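## Task

Nests N1, N2, N3 and N4 each carry one of the plates E01, E07, E10 and E70, and only their ID labels tell which plate sits where. First build a stack in rack S1 with E01 at the bottom, then E07, then E10 on top. The bottom plate must rest flat on the rack floor, each upper plate must be fully seated in the one below, and every labelled short end must point to the rack's front, the side facing the robot. Second, release the plates and press the START key on post KP until it latches. Third, return all four plates so each is back in its original nest, lying flat within the locators, with well A1 at the corner marked A1, while START stays latched. Nothing may count on the robot holding it at the end; open the gripper and move away when finished.

## Robot and tools

Robot: a single four-axis SCARA-type arm whose gripper always stays level. Its joints, base outward: lift (0.000 to 0.550 m), shoulder (-2.000 to 2.000 rad), elbow (-2.800 to 2.800 rad), wrist yaw (-12.566 to 12.566 rad), plus a two-finger gripper driven by one number. The commanded point, end_effector_position, lies midway between the two rubber pads, 2 to 3 cm behind the fingertips. The fingers point along the gripper's +x and open and close along its y. The fingertips never touch each other, so a key is pressed with just one fingertip.

Frames: the scene frame has its origin on the table top under the arm's base, +z upward, and +y to the left when looking along +x. Motion commands, however, are written in the gripper's own axes.

execute_actions(actions): actions is a list of actions; each action is a list of 0 to 15 rows, and each row is exactly 5 numbers in [-1, 1]: dx, dy, dz, rz, opening. One row lasts one control step (1/30 s); an action spans 15 steps (0.5 s), and if fewer rows are given the last row repeats. dx, dy, dz, rz are offsets, not a pose: they are measured in the gripper's axes from the gripper's measured pose at the start of that action (for a call's first action, the pose last reported in the scene). Every row refers to that same start pose, so rows do not add up. Scale: 1.0 equals 0.6 m for dx, dy, dz and 180 degrees for rz; rz turns about gripper z from +x toward +y. opening is absolute, not an offset: +1 is fully open (0.140 m), -1 is closed (pads still 0.066 m apart). Closing fully takes at least about 0.6 s. Each step the command is clipped to within 70 mm and 16 degrees of the measured pose, so a big offset may need several actions; after an action the arm goes no further than the last clipped pose. An empty list simply returns state and images.

move(target, speed, blocking): target is one 5-number row laid out as above (offsets in gripper axes, same scale, opening absolute), measured from the pose in the latest result that reports one. The gripper follows a straight path lasting 0.5 to 10 s (longer paths halt short), turning the shorter way. speed is in m/s, 0.002 to 0.5, default 0.25; rotation is capped at twice that in rad/s. The opening is applied when the move begins. The path does not slow for obstacles, and the real gripper can lag, drift, or exceed speed, mostly near full reach. Faster contact hits harder; aiming further beyond a contact presses harder. The result adds a "move:" line: done (at rest near target), or off_target, moving, held, fault, with the distance left; limits=paced means the pose was clipped, limits=held means a check blocked some steps (the arm may then surge). blocking=false returns after 0.5 s while motion continues; until a result shows the move has ended, other moves and execute_actions are refused, so use wait or stop.

wait(seconds): 0 to 10; the arm keeps its last command and a running move continues, returning early when it finishes. stop(): brakes a running move (needs braking distance; the fingers keep moving). zoom_image(camera, region): camera is cam_head_left, cam_head_right or cam_wrist (each 504x504); region is [x0, y0, x1, y1] pixels from the top-left, at most 504 by 504. finished_scene(scene): pass the current scene number to end it; irreversible. Replying with no tool call ends everything.

Results: the state line reports end_effector_position (metres) and end_effector_quat_wxyz in the scene frame; it can be slightly off, more at long reach. Joint positions lists lift (m), shoulder, elbow, wrist yaw (rad), then pad gap (m). grip_measured is the finger opening on the command scale; readings may be off by about 1 mm consistently. "Hand target" is where the controller is now driving. "pose unreachable" means a clearance check altered or blocked the command. MOTOR HOT warns from 85 °C; at 100 °C an OVER-TEMPERATURE FAULT brakes the arm until it cools. Holding loads heats motors, even while idle.

Gripping: to hold something, command an opening about 0.04 below grip_measured for a firm grip, less for a light one. Pad force is about 18 N; fast closing squeezes harder.

Avoid: elbow within 0.4 rad of 0 (the arm can fold and fault). Load limits: lift 52.8 N, shoulder 7.92 N m, elbow 3.96 N m, wrist yaw 1.32 N m, including a held object's weight; reaching one stops the arm for 10 s and drops the rest of the call. Do not drop plates from height (a few millimetres is fine), slam, push hard, or knock anything off the table. Never press START (it counts as soon as it lights) before the full stack is correct and the unlisted plate sits correctly in its nest. On each labelled plate, well A1 is at the labelled short end, in the corner farther from the labelled long side. Loose objects may occasionally be nudged. Offsets come from the measured pose, so repeating a small offset against a rigid object does not push further. Camera calibrations are approximate.

Each tool is called after "Call:" in YAML: its name, and indented under it one key for each argument.

## Session

I'll start by looking at the scene.

Call:
execute_actions:
  actions: []

Scene clock: 0.00 s.
end_effector_position=(+0.7584, +0.1695, +0.3787) grip_measured=+1.00 end_effector_quat_wxyz=(+0.994, +0.000, +0.000, +0.107)
Joint positions: [ 0.374  0.718  2.236 -2.74   0.14 ]
Hand target: +0.758, +0.169, +0.379; +0.994, +0.000, +0.000, +0.107

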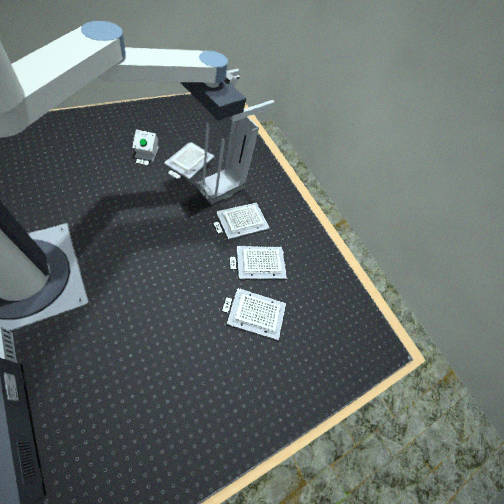

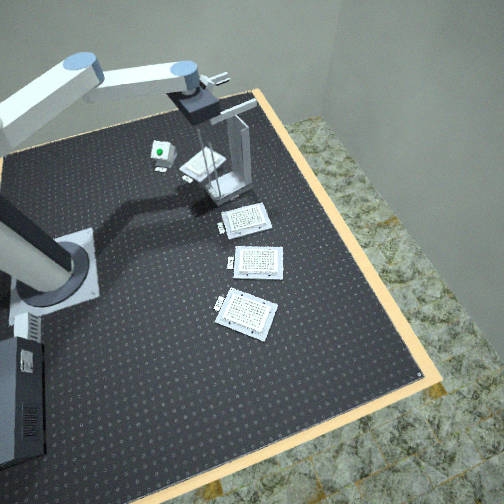

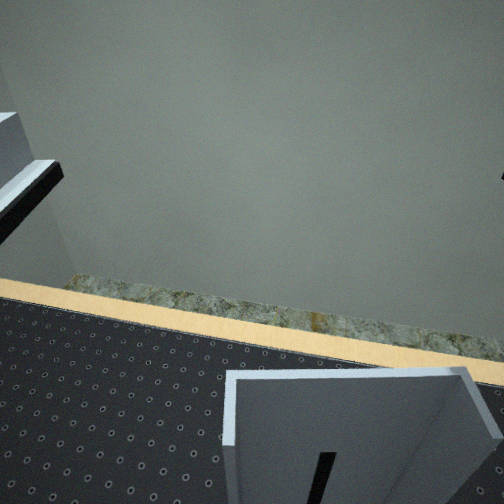

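Call:
zoom_image:
  camera: "cam_head_left"
  region: [120, 90, 320, 350]

Call:
zoom_image:
  camera: "cam_head_right"
  region: [130, 90, 310, 350]

Region (120, 90, 320, 350) of cam_head_left's 504x504 image, scaled by 1.938, with more detail than that image has; it fills the left 388 columns of this view, and the rest is white.

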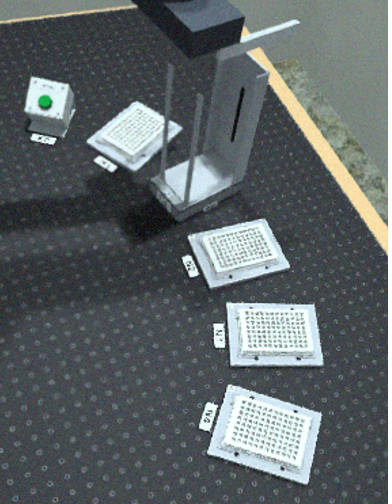

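Region (130, 90, 310, 350) of cam_head_right's 504x504 image, scaled by 1.938, with more detail than that image has; it fills the left 349 columns of this view, and the rest is white.

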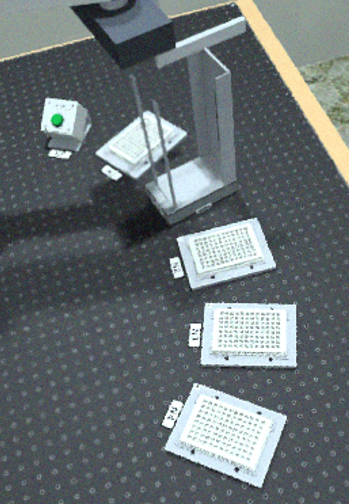

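Call:
zoom_image:
  camera: "cam_head_left"
  region: [205, 195, 295, 285]

Call:
zoom_image:
  camera: "cam_head_left"
  region: [210, 270, 300, 350]

Call:
zoom_image:
  camera: "cam_head_left"
  region: [125, 110, 265, 210]

Region (205, 195, 295, 285) of cam_head_left's 504x504 image, scaled by 5.600, with more detail than that image has.

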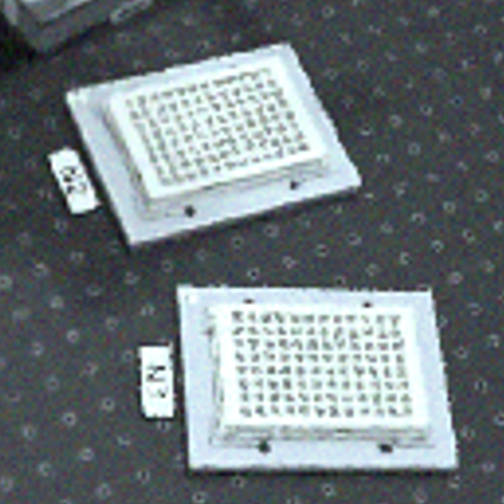

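Region (210, 270, 300, 350) of cam_head_left's 504x504 image, scaled by 5.600, with more detail than that image has.

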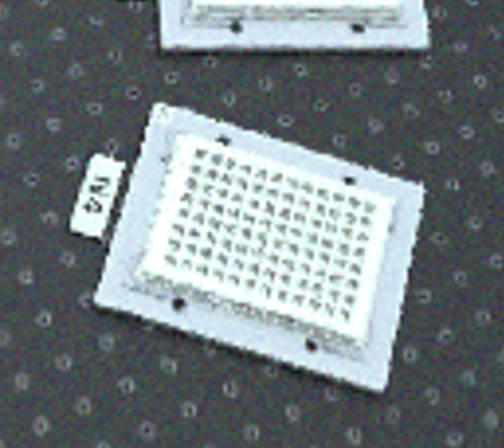

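Region (125, 110, 265, 210) of cam_head_left's 504x504 image, scaled by 3.600, with more detail than that image has; it fills the top 360 rows of this view, and the rest is white.

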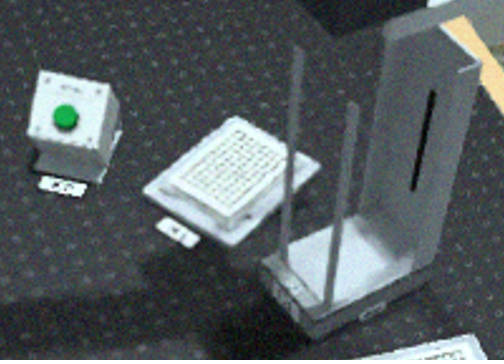

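Call:
move:
  target: [-0.5, -0.09, 0, 0, 1]
  speed: 0.4

Scene clock: 50.93 s.
end_effector_position=(+0.4768, +0.0525, +0.3787) grip_measured=+1.00 end_effector_quat_wxyz=(+0.994, +0.000, +0.000, +0.107)
Joint positions: [ 0.374  1.161  0.634 -1.58   0.14 ]
Hand target: +0.477, +0.053, +0.379; +0.994, +0.000, +0.000, +0.107
Off the commanded pose: 0.000 m, 0 deg.
move: done; limits=paced
camera_calibration (this result's frames):
cam_wrist: T_world_to_cam=[[0.218039, -0.975939, -0.0014632, -0.0421035], [-0.586842, -0.12991, -0.799212, 0.577072], [0.779792, 0.175118, -0.601047, -0.0575081], [0, 0, 0, 1]] pos_world=[0.392675, 0.043948, 0.426577]

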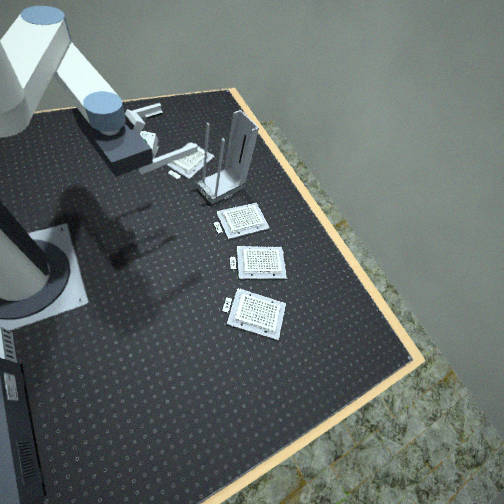

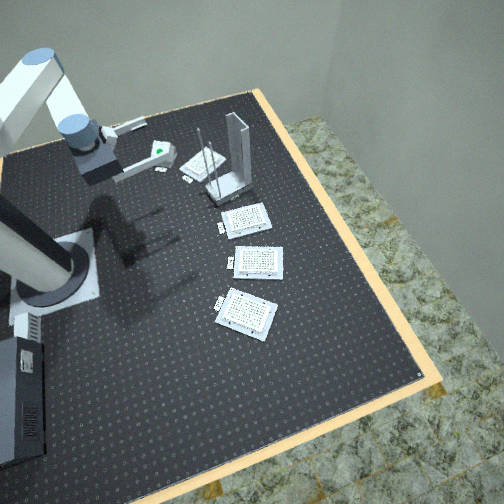

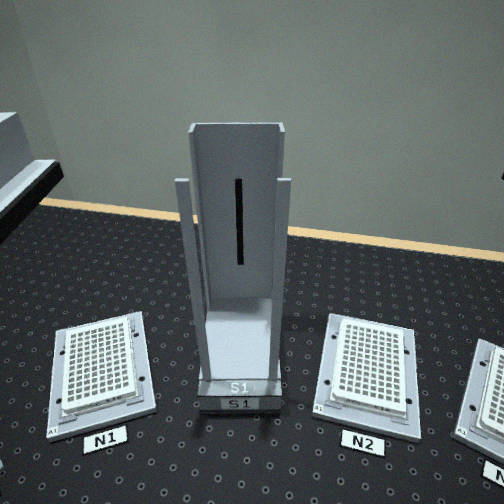

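Call:
zoom_image:
  camera: "cam_wrist"
  region: [160, 110, 320, 430]

Call:
zoom_image:
  camera: "cam_wrist"
  region: [30, 300, 190, 460]

Call:
zoom_image:
  camera: "cam_wrist"
  region: [300, 300, 460, 460]

Region (160, 110, 320, 430) of cam_wrist's 504x504 image, scaled by 1.575, with more detail than that image has.

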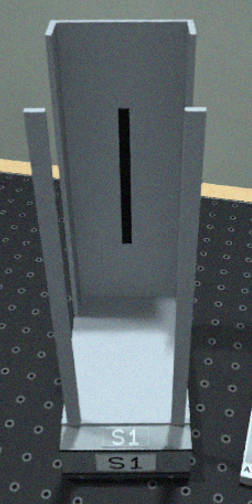

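Region (30, 300, 190, 460) of cam_wrist's 504x504 image, scaled by 3.150, with more detail than that image has.

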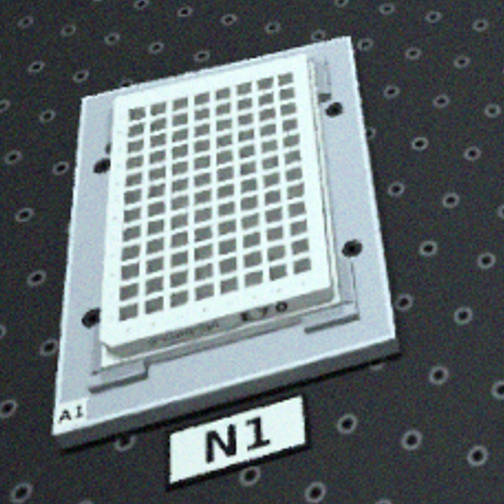

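Region (300, 300, 460, 460) of cam_wrist's 504x504 image, scaled by 3.150, with more detail than that image has.

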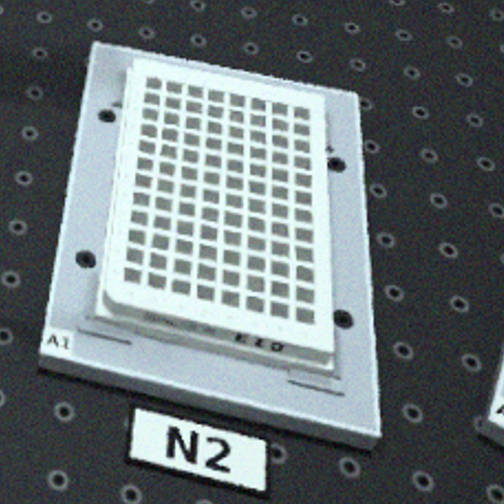

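Call:
zoom_image:
  camera: "cam_head_left"
  region: [70, 85, 210, 185]

Call:
zoom_image:
  camera: "cam_head_right"
  region: [50, 100, 190, 200]

Region (70, 85, 210, 185) of cam_head_left's 504x504 image, scaled by 3.600, with more detail than that image has; it fills the top 360 rows of this view, and the rest is white.

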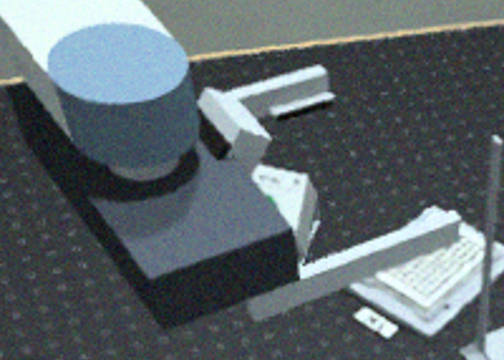

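Region (50, 100, 190, 200) of cam_head_right's 504x504 image, scaled by 3.600, with more detail than that image has; it fills the top 360 rows of this view, and the rest is white.

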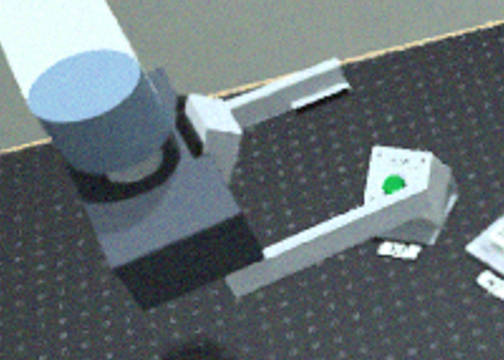

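Call:
move:
  target: [-0.0807, -0.3975, -0.381, -0.246, 1]
  speed: 0.4

Scene clock: 115.23 s.
end_effector_position=(+0.4804, -0.1907, +0.1500) grip_measured=+1.00 end_effector_quat_wxyz=(+0.961, +0.000, +0.000, -0.275)
Joint positions: [ 0.145  0.416  0.861 -1.835  0.14 ]
Hand target: +0.480, -0.191, +0.150; +0.961, +0.000, +0.000, -0.276
Off the commanded pose: 0.000 m, 0 deg.
move: done
camera_calibration (this result's frames):
cam_wrist: T_world_to_cam=[[-0.525047, -0.851072, -0.0014632, 0.100146], [-0.510921, 0.316574, -0.799212, 0.413513], [0.68065, -0.418877, -0.601047, -0.220804], [0, 0, 0, 1]] pos_world=[0.414144, -0.138165, 0.197918]

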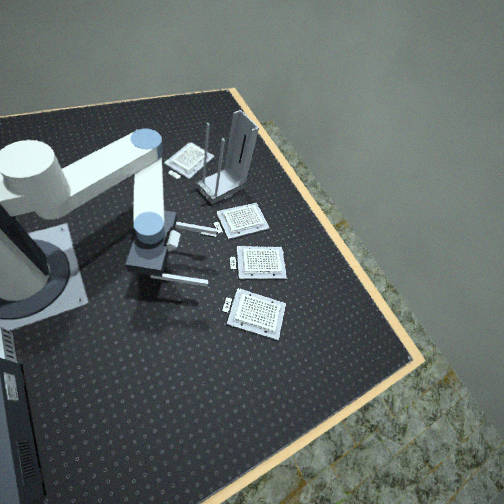

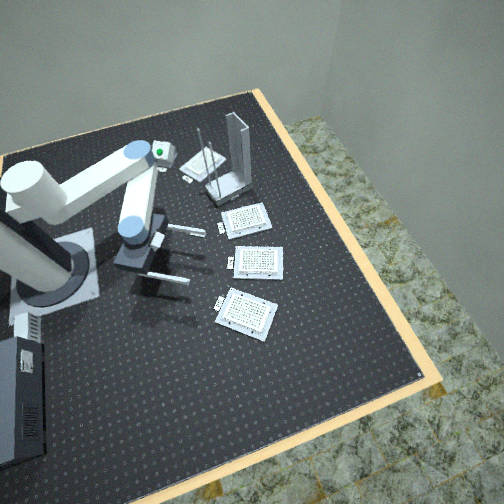

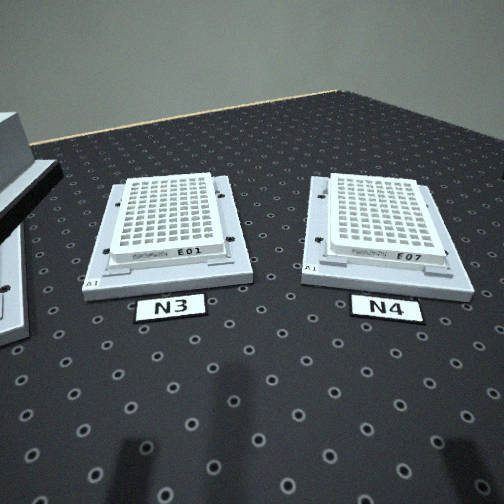

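N3 holds E01 and N4 holds E07. I'll zoom in to get the geometry.

Call:
zoom_image:
  camera: "cam_wrist"
  region: [70, 160, 270, 330]

Call:
zoom_image:
  camera: "cam_wrist"
  region: [290, 160, 490, 330]

Region (70, 160, 270, 330) of cam_wrist's 504x504 image, scaled by 2.520, with more detail than that image has; it fills the top 428 rows of this view, and the rest is white.

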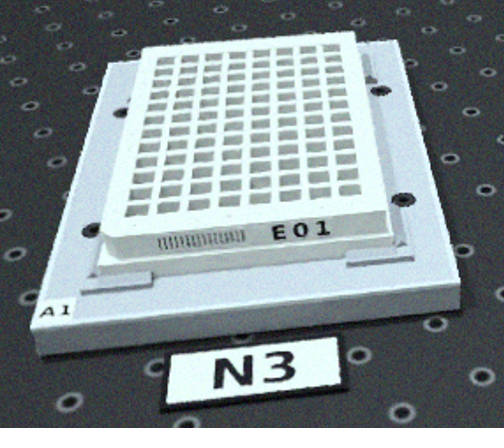

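Region (290, 160, 490, 330) of cam_wrist's 504x504 image, scaled by 2.520, with more detail than that image has; it fills the top 428 rows of this view, and the rest is white.

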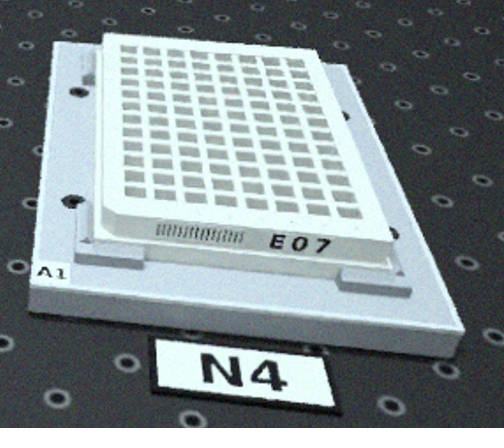

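Call:
move:
  target: [0.2882, 0.1325, -0.1333, 0.0561, 0.1]
  speed: 0.3

Scene clock: 156.90 s.
end_effector_position=(+0.6692, -0.2148, +0.0700) grip_measured=+0.10 end_effector_quat_wxyz=(+0.982, +0.000, +0.000, -0.190)
Joint positions: [ 0.065  0.214  1.744 -2.34   0.107]
Hand target: +0.669, -0.215, +0.070; +0.982, +0.000, +0.000, -0.190
Off the commanded pose: 0.000 m, 0 deg.
move: done
camera_calibration (this result's frames):
cam_wrist: T_world_to_cam=[[-0.367436, -0.930048, -0.0014632, 0.0562143], [-0.558574, 0.221934, -0.799212, 0.465224], [0.74363, -0.292842, -0.601047, -0.422623], [0, 0, 0, 1]] pos_world=[0.594792, -0.174729, 0.117879]

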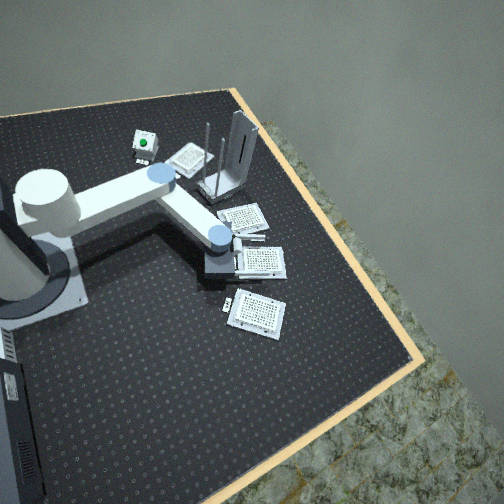

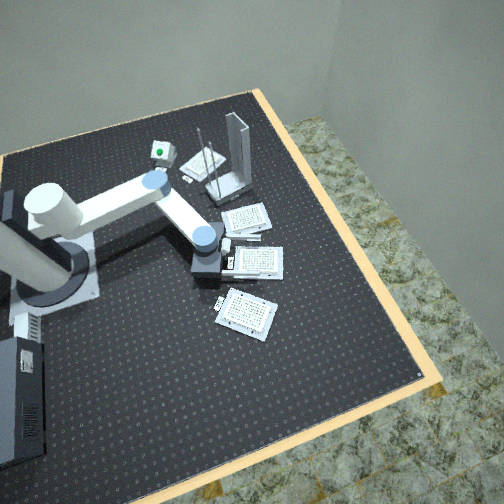

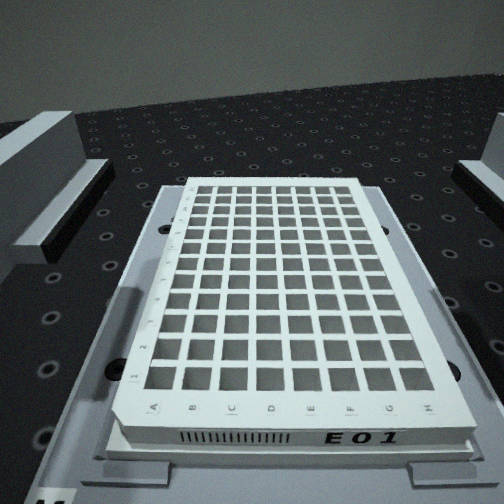

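Call:
move:
  target: [0, 0, -0.0592, 0, 0.1]
  speed: 0.08

Scene clock: 173.20 s.
end_effector_position=(+0.6692, -0.2148, +0.0344) grip_measured=+0.10 end_effector_quat_wxyz=(+0.982, +0.000, +0.000, -0.190)
Joint positions: [ 0.029  0.214  1.744 -2.34   0.107]
Hand target: +0.669, -0.215, +0.034; +0.982, +0.000, +0.000, -0.190
Off the commanded pose: 0.000 m, 0 deg.
move: done
camera_calibration (this result's frames):
cam_wrist: T_world_to_cam=[[-0.367467, -0.930035, -0.0014632, 0.0561753], [-0.558567, 0.221953, -0.799212, 0.436785], [0.743621, -0.292867, -0.601047, -0.444002], [0, 0, 0, 1]] pos_world=[0.594785, -0.174734, 0.0822997]

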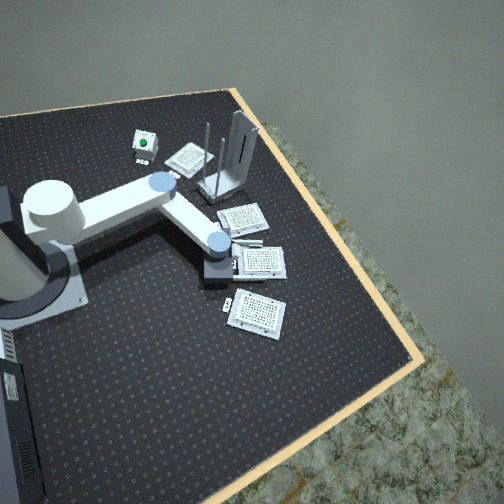

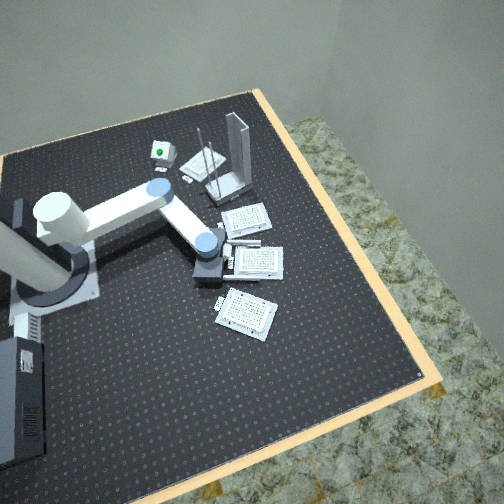

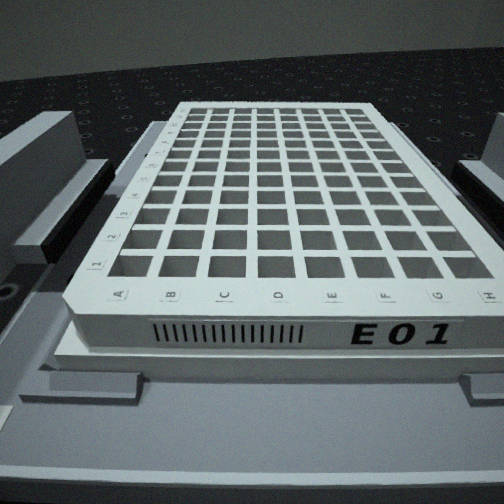

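Call:
execute_actions:
  actions:
    - [[0, 0, 0.0012, 0, -0.45]]
    - [[0, 0, 0, 0, -0.5], [0, 0, 0, 0, -0.52], [0, 0, 0, 0, -0.54], [0, 0, 0, 0, -0.56], [0, 0, 0, 0, -0.58], [0, 0, 0, 0, -0.6], [0, 0, 0, 0, -0.62]]

Scene clock: 181.33 s.
end_effector_position=(+0.6694, -0.2145, +0.0351) grip_measured=-0.56 end_effector_quat_wxyz=(+0.982, +0.000, +0.000, -0.189)
Joint positions: [ 0.03   0.214  1.744 -2.339  0.082]
Hand target: +0.669, -0.215, +0.035; +0.982, +0.000, +0.000, -0.190
Off the commanded pose: 0.000 m, 0 deg.
camera_calibration (this result's frames):
cam_wrist: T_world_to_cam=[[-0.366213, -0.93053, -0.0014632, 0.055579], [-0.558865, 0.2212, -0.799212, 0.43745], [0.744015, -0.291864, -0.601047, -0.443669], [0, 0, 0, 1]] pos_world=[0.594925, -0.174537, 0.0830306]

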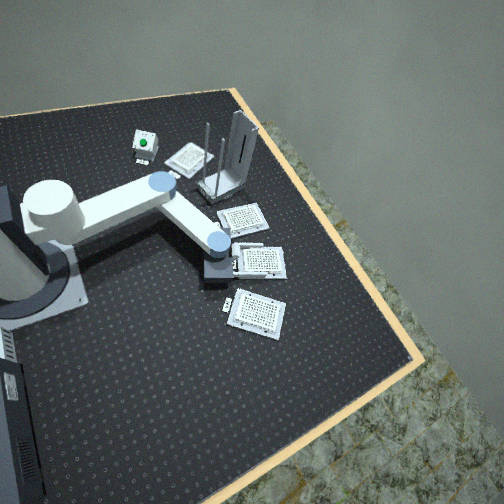

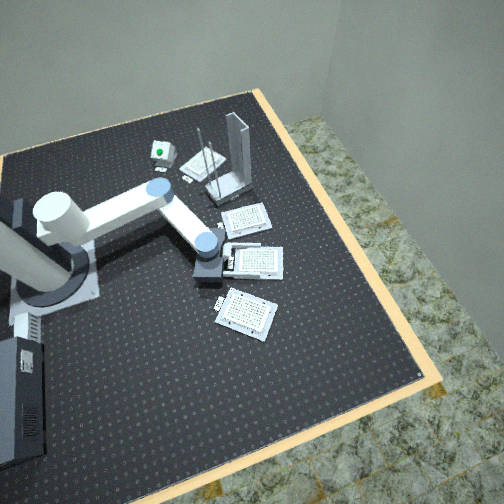

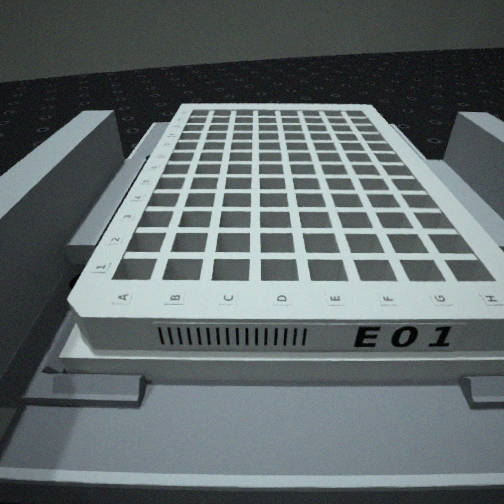

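Call:
move:
  target: [0, 0, 0.04, 0, -0.61]
  speed: 0.08

Scene clock: 193.73 s.
end_effector_position=(+0.6694, -0.2145, +0.0592) grip_measured=-0.56 end_effector_quat_wxyz=(+0.982, +0.000, +0.000, -0.189)
Joint positions: [ 0.054  0.215  1.744 -2.339  0.082]
Hand target: +0.669, -0.215, +0.059; +0.982, +0.000, +0.000, -0.189
Off the commanded pose: 0.000 m, 0 deg.
move: done
camera_calibration (this result's frames):
cam_wrist: T_world_to_cam=[[-0.366052, -0.930593, -0.0014632, 0.0555627], [-0.558903, 0.221103, -0.799212, 0.456681], [0.744065, -0.291736, -0.601047, -0.429232], [0, 0, 0, 1]] pos_world=[0.594956, -0.17449, 0.107077]

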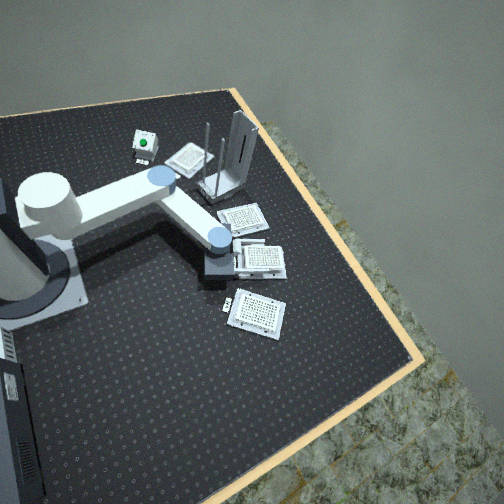

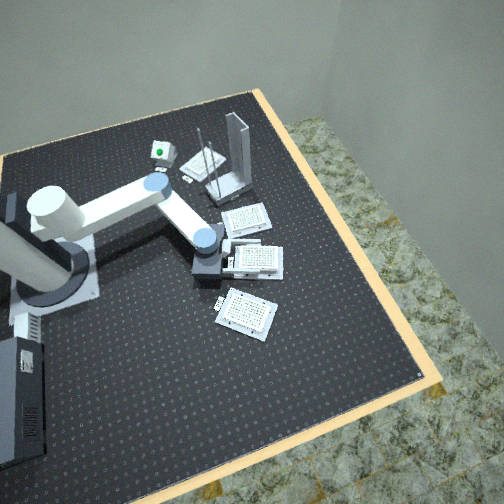

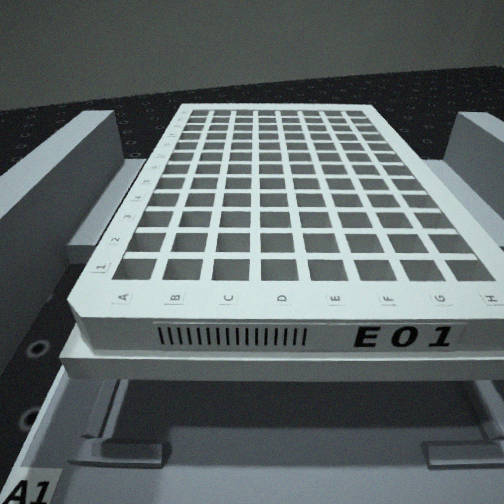

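Call:
move:
  target: [-0.0777, 0.2642, 0.4847, 0.1, -0.61]
  speed: 0.4

Scene clock: 199.93 s.
end_effector_position=(+0.6849, -0.0499, +0.3500) grip_measured=-0.56 end_effector_quat_wxyz=(+0.999, +0.000, +0.000, -0.033)
Joint positions: [ 0.345  0.591  1.591 -2.247  0.082]
Hand target: +0.685, -0.050, +0.350; +0.999, +0.000, +0.000, -0.033
Off the commanded pose: 0.000 m, 0 deg.
move: done
camera_calibration (this result's frames):
cam_wrist: T_world_to_cam=[[-0.0602635, -0.998181, -0.0014632, 0.00202924], [-0.599885, 0.0373886, -0.799212, 0.680317], [0.797814, -0.0472856, -0.601047, -0.242539], [0, 0, 0, 1]] pos_world=[0.601735, -0.0348791, 0.397944]

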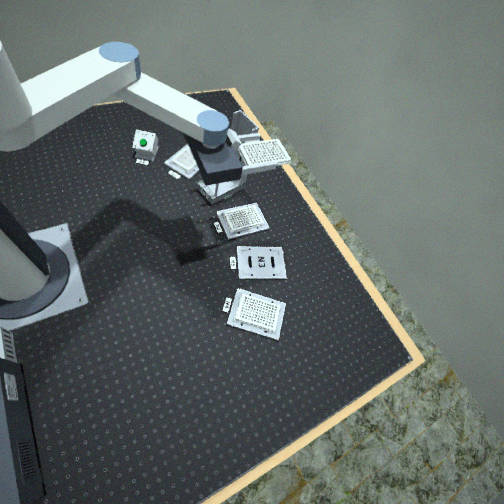

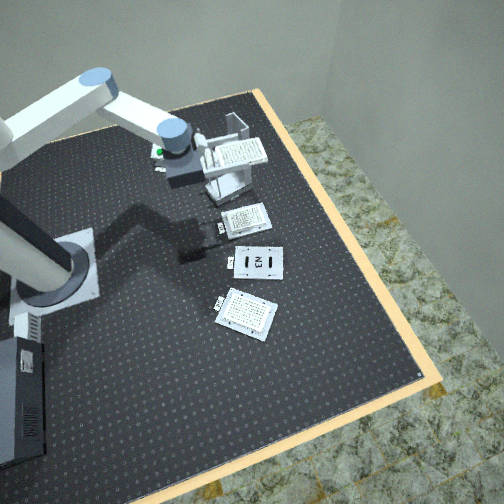

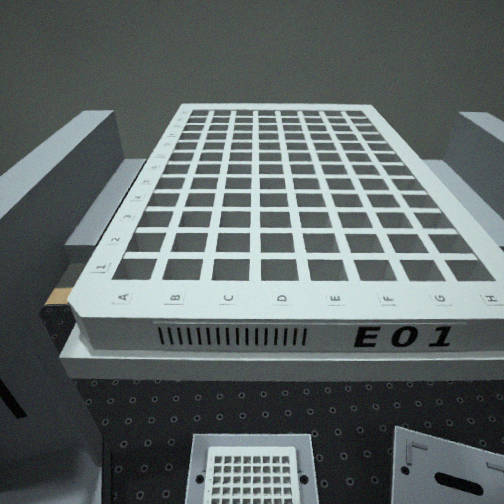

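Call:
move:
  target: [-0.0134, 0.2913, -0.0083, 0.0933, -0.61]
  speed: 0.3

Scene clock: 203.30 s.
end_effector_position=(+0.6883, +0.1252, +0.3451) grip_measured=-0.56 end_effector_quat_wxyz=(+0.994, +0.000, +0.000, +0.114)
Joint positions: [ 0.34   0.905  1.681 -2.358  0.082]
Hand target: +0.688, +0.125, +0.345; +0.994, +0.000, +0.000, +0.113
Off the commanded pose: 0.000 m, 0 deg.
move: done
camera_calibration (this result's frames):
cam_wrist: T_world_to_cam=[[0.231376, -0.972863, -0.0014632, -0.0268989], [-0.585009, -0.13793, -0.799212, 0.683547], [0.777322, 0.185774, -0.601047, -0.255014], [0, 0, 0, 1]] pos_world=[0.604332, 0.115488, 0.392984]

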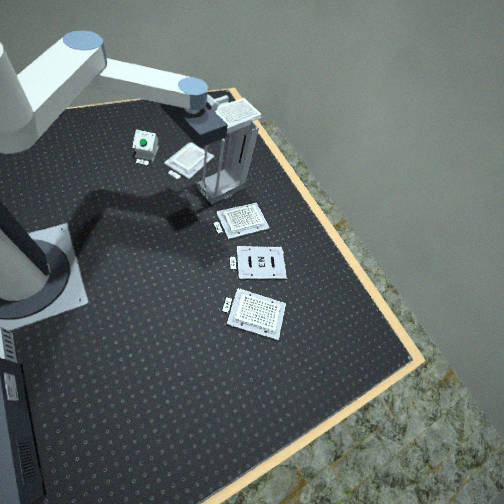

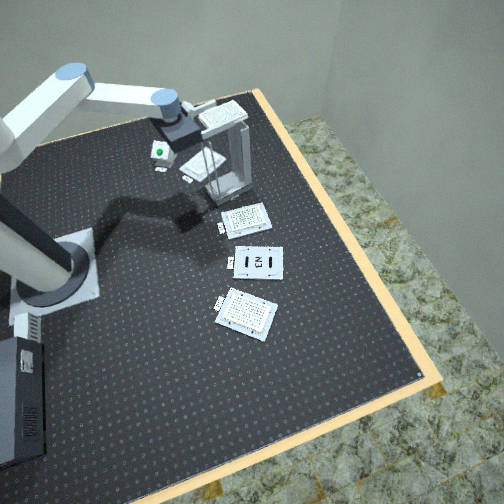

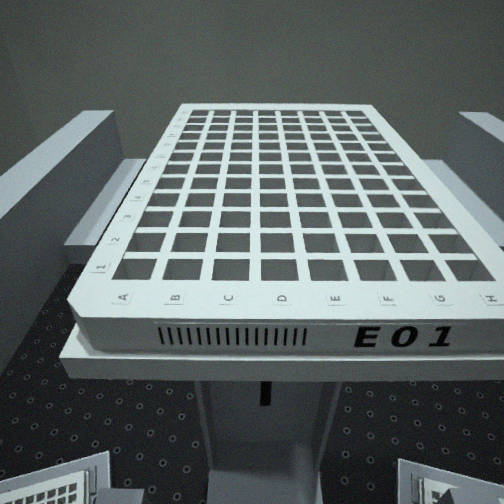

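Call:
move:
  target: [0, 0, -0.035, 0, -0.61]
  speed: 0.06

Scene clock: 205.67 s.
end_effector_position=(+0.6883, +0.1252, +0.3240) grip_measured=-0.56 end_effector_quat_wxyz=(+0.994, +0.000, +0.000, +0.114)
Joint positions: [ 0.319  0.905  1.681 -2.358  0.082]
Hand target: +0.688, +0.125, +0.324; +0.994, +0.000, +0.000, +0.114
Off the commanded pose: 0.000 m, 0 deg.
move: done
camera_calibration (this result's frames):
cam_wrist: T_world_to_cam=[[0.23127, -0.972889, -0.0014632, -0.0268985], [-0.585024, -0.137867, -0.799212, 0.666703], [0.777343, 0.18569, -0.601047, -0.267675], [0, 0, 0, 1]] pos_world=[0.604332, 0.115451, 0.371913]

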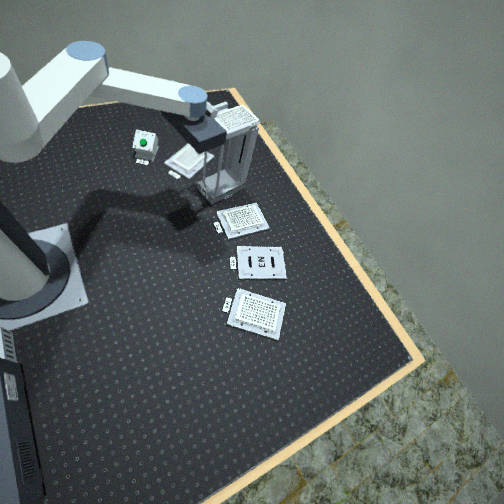

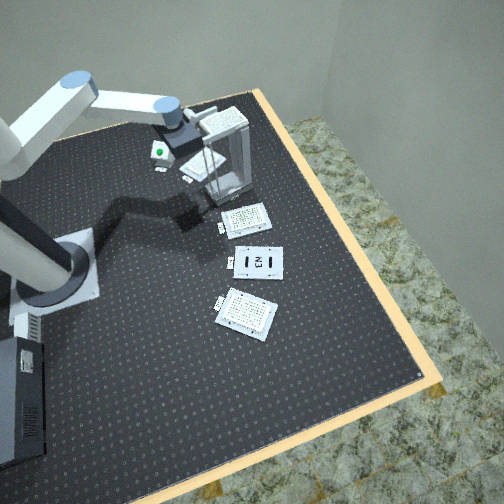

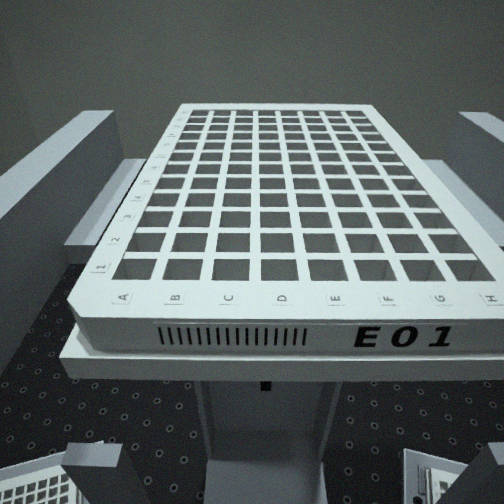

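Call:
zoom_image:
  camera: "cam_wrist"
  region: [0, 340, 252, 504]

Call:
zoom_image:
  camera: "cam_wrist"
  region: [252, 340, 504, 504]

Region (0, 340, 252, 504) of cam_wrist's 504x504 image, scaled by 2.000, with more detail than that image has; it fills the top 328 rows of this view, and the rest is white.

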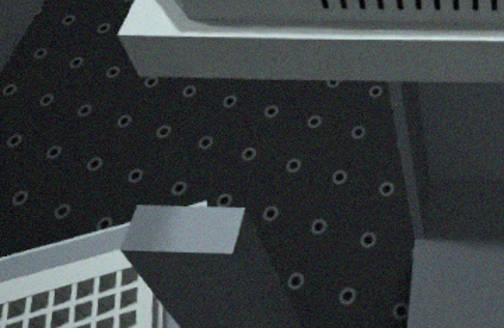

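Region (252, 340, 504, 504) of cam_wrist's 504x504 image, scaled by 2.000, with more detail than that image has; it fills the top 328 rows of this view, and the rest is white.

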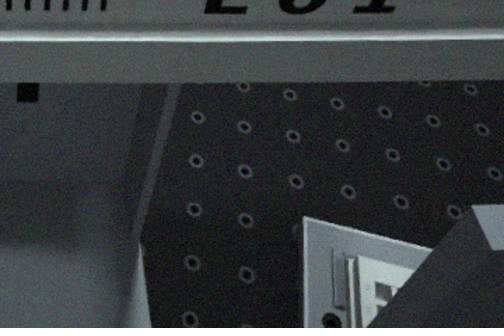

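Call:
zoom_image:
  camera: "cam_head_right"
  region: [150, 85, 270, 175]

Call:
zoom_image:
  camera: "cam_head_left"
  region: [165, 85, 285, 175]

Region (150, 85, 270, 175) of cam_head_right's 504x504 image, scaled by 4.200, with more detail than that image has; it fills the top 378 rows of this view, and the rest is white.

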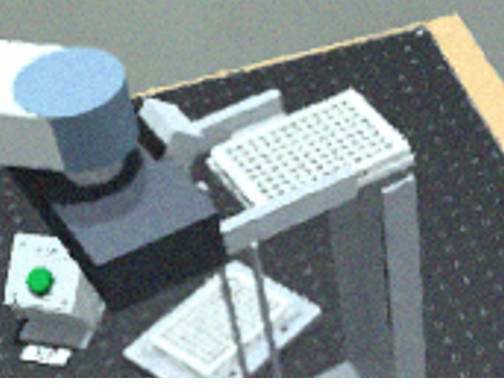

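Region (165, 85, 285, 175) of cam_head_left's 504x504 image, scaled by 4.200, with more detail than that image has; it fills the top 378 rows of this view, and the rest is white.

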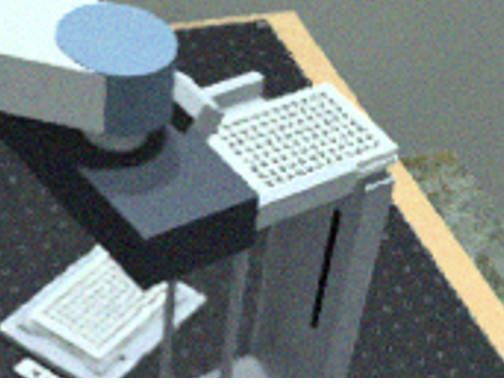

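Call:
move:
  target: [-0.00833, -0.00167, -0.0133, 0, -0.61]
  speed: 0.04

Call:
zoom_image:
  camera: "cam_wrist"
  region: [0, 340, 252, 504]

Call:
zoom_image:
  camera: "cam_wrist"
  region: [252, 340, 504, 504]

Scene clock: 225.63 s.
end_effector_position=(+0.6837, +0.1230, +0.3160) grip_measured=-0.56 end_effector_quat_wxyz=(+0.994, +0.000, +0.000, +0.114)
Joint positions: [ 0.311  0.915  1.652 -2.339  0.082]
Hand target: +0.684, +0.123, +0.316; +0.994, +0.000, +0.000, +0.114
Off the commanded pose: 0.000 m, 0 deg.
move: done
camera_calibration (this result's frames):
cam_wrist: T_world_to_cam=[[0.230943, -0.972966, -0.0014632, -0.0277376], [-0.58507, -0.13767, -0.799212, 0.657312], [0.777405, 0.185428, -0.601047, -0.268513], [0, 0, 0, 1]] pos_world=[0.599723, 0.113294, 0.363902]

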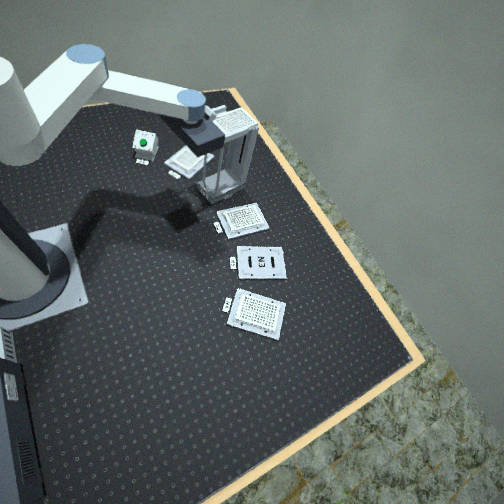

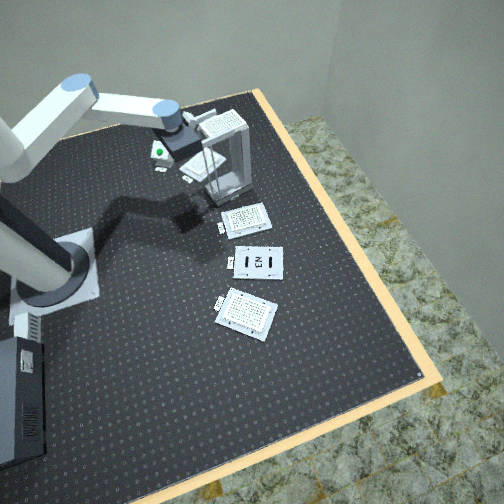

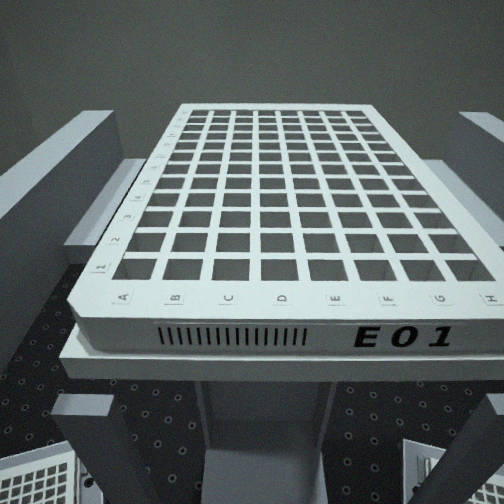

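Region (0, 340, 252, 504) of cam_wrist's 504x504 image, scaled by 2.000, with more detail than that image has; it fills the top 328 rows of this view, and the rest is white.

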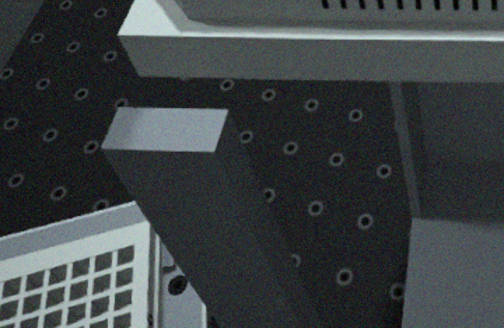

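Region (252, 340, 504, 504) of cam_wrist's 504x504 image, scaled by 2.000, with more detail than that image has; it fills the top 328 rows of this view, and the rest is white.

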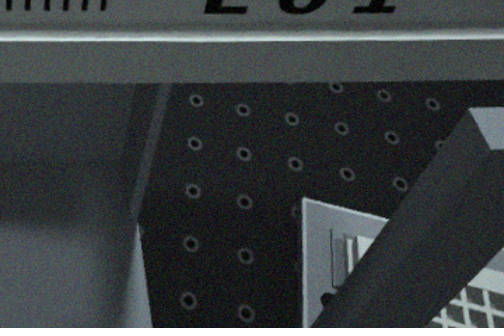

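Call:
move:
  target: [-0.0023, 0, -0.015, 0, -0.61]
  speed: 0.015

Call:
zoom_image:
  camera: "cam_wrist"
  region: [0, 280, 252, 444]

Call:
zoom_image:
  camera: "cam_head_right"
  region: [170, 95, 270, 170]

Scene clock: 241.93 s.
end_effector_position=(+0.6824, +0.1231, +0.3072) grip_measured=-0.56 end_effector_quat_wxyz=(+0.993, +0.000, +0.000, +0.114)
Joint positions: [ 0.302  0.918  1.646 -2.335  0.082]
Hand target: +0.682, +0.123, +0.307; +0.994, +0.000, +0.000, +0.114
Off the commanded pose: 0.000 m, 0 deg.
move: done
camera_calibration (this result's frames):
cam_wrist: T_world_to_cam=[[0.232291, -0.972645, -0.0014632, -0.0283237], [-0.584879, -0.13848, -0.799212, 0.649483], [0.777147, 0.186505, -0.601047, -0.272831], [0, 0, 0, 1]] pos_world=[0.598478, 0.113276, 0.355049]

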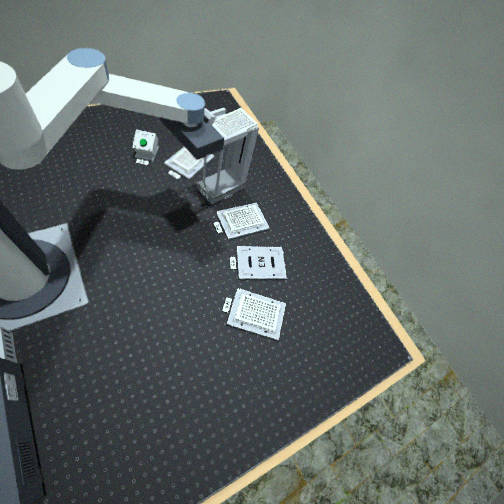

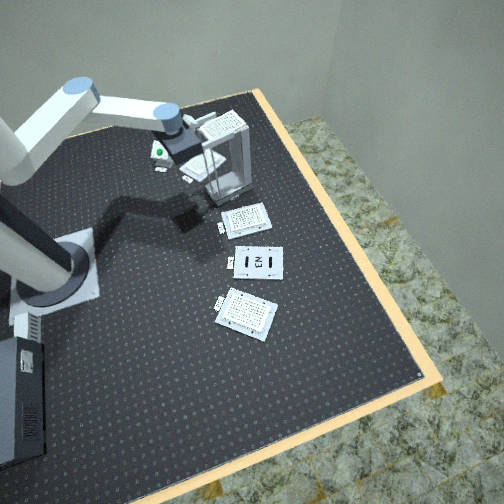

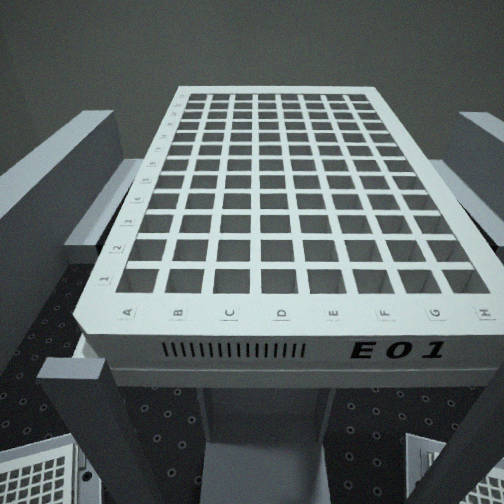

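Region (0, 280, 252, 444) of cam_wrist's 504x504 image, scaled by 2.000, with more detail than that image has; it fills the top 328 rows of this view, and the rest is white.

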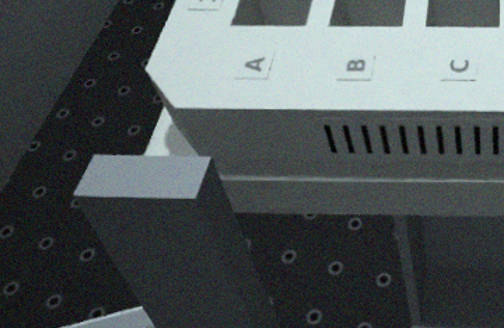

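Region (170, 95, 270, 170) of cam_head_right's 504x504 image, scaled by 5.040, with more detail than that image has; it fills the top 378 rows of this view, and the rest is white.

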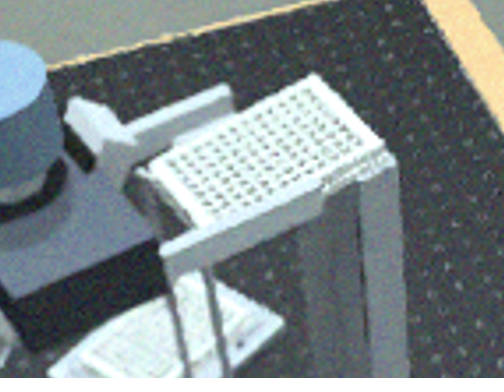

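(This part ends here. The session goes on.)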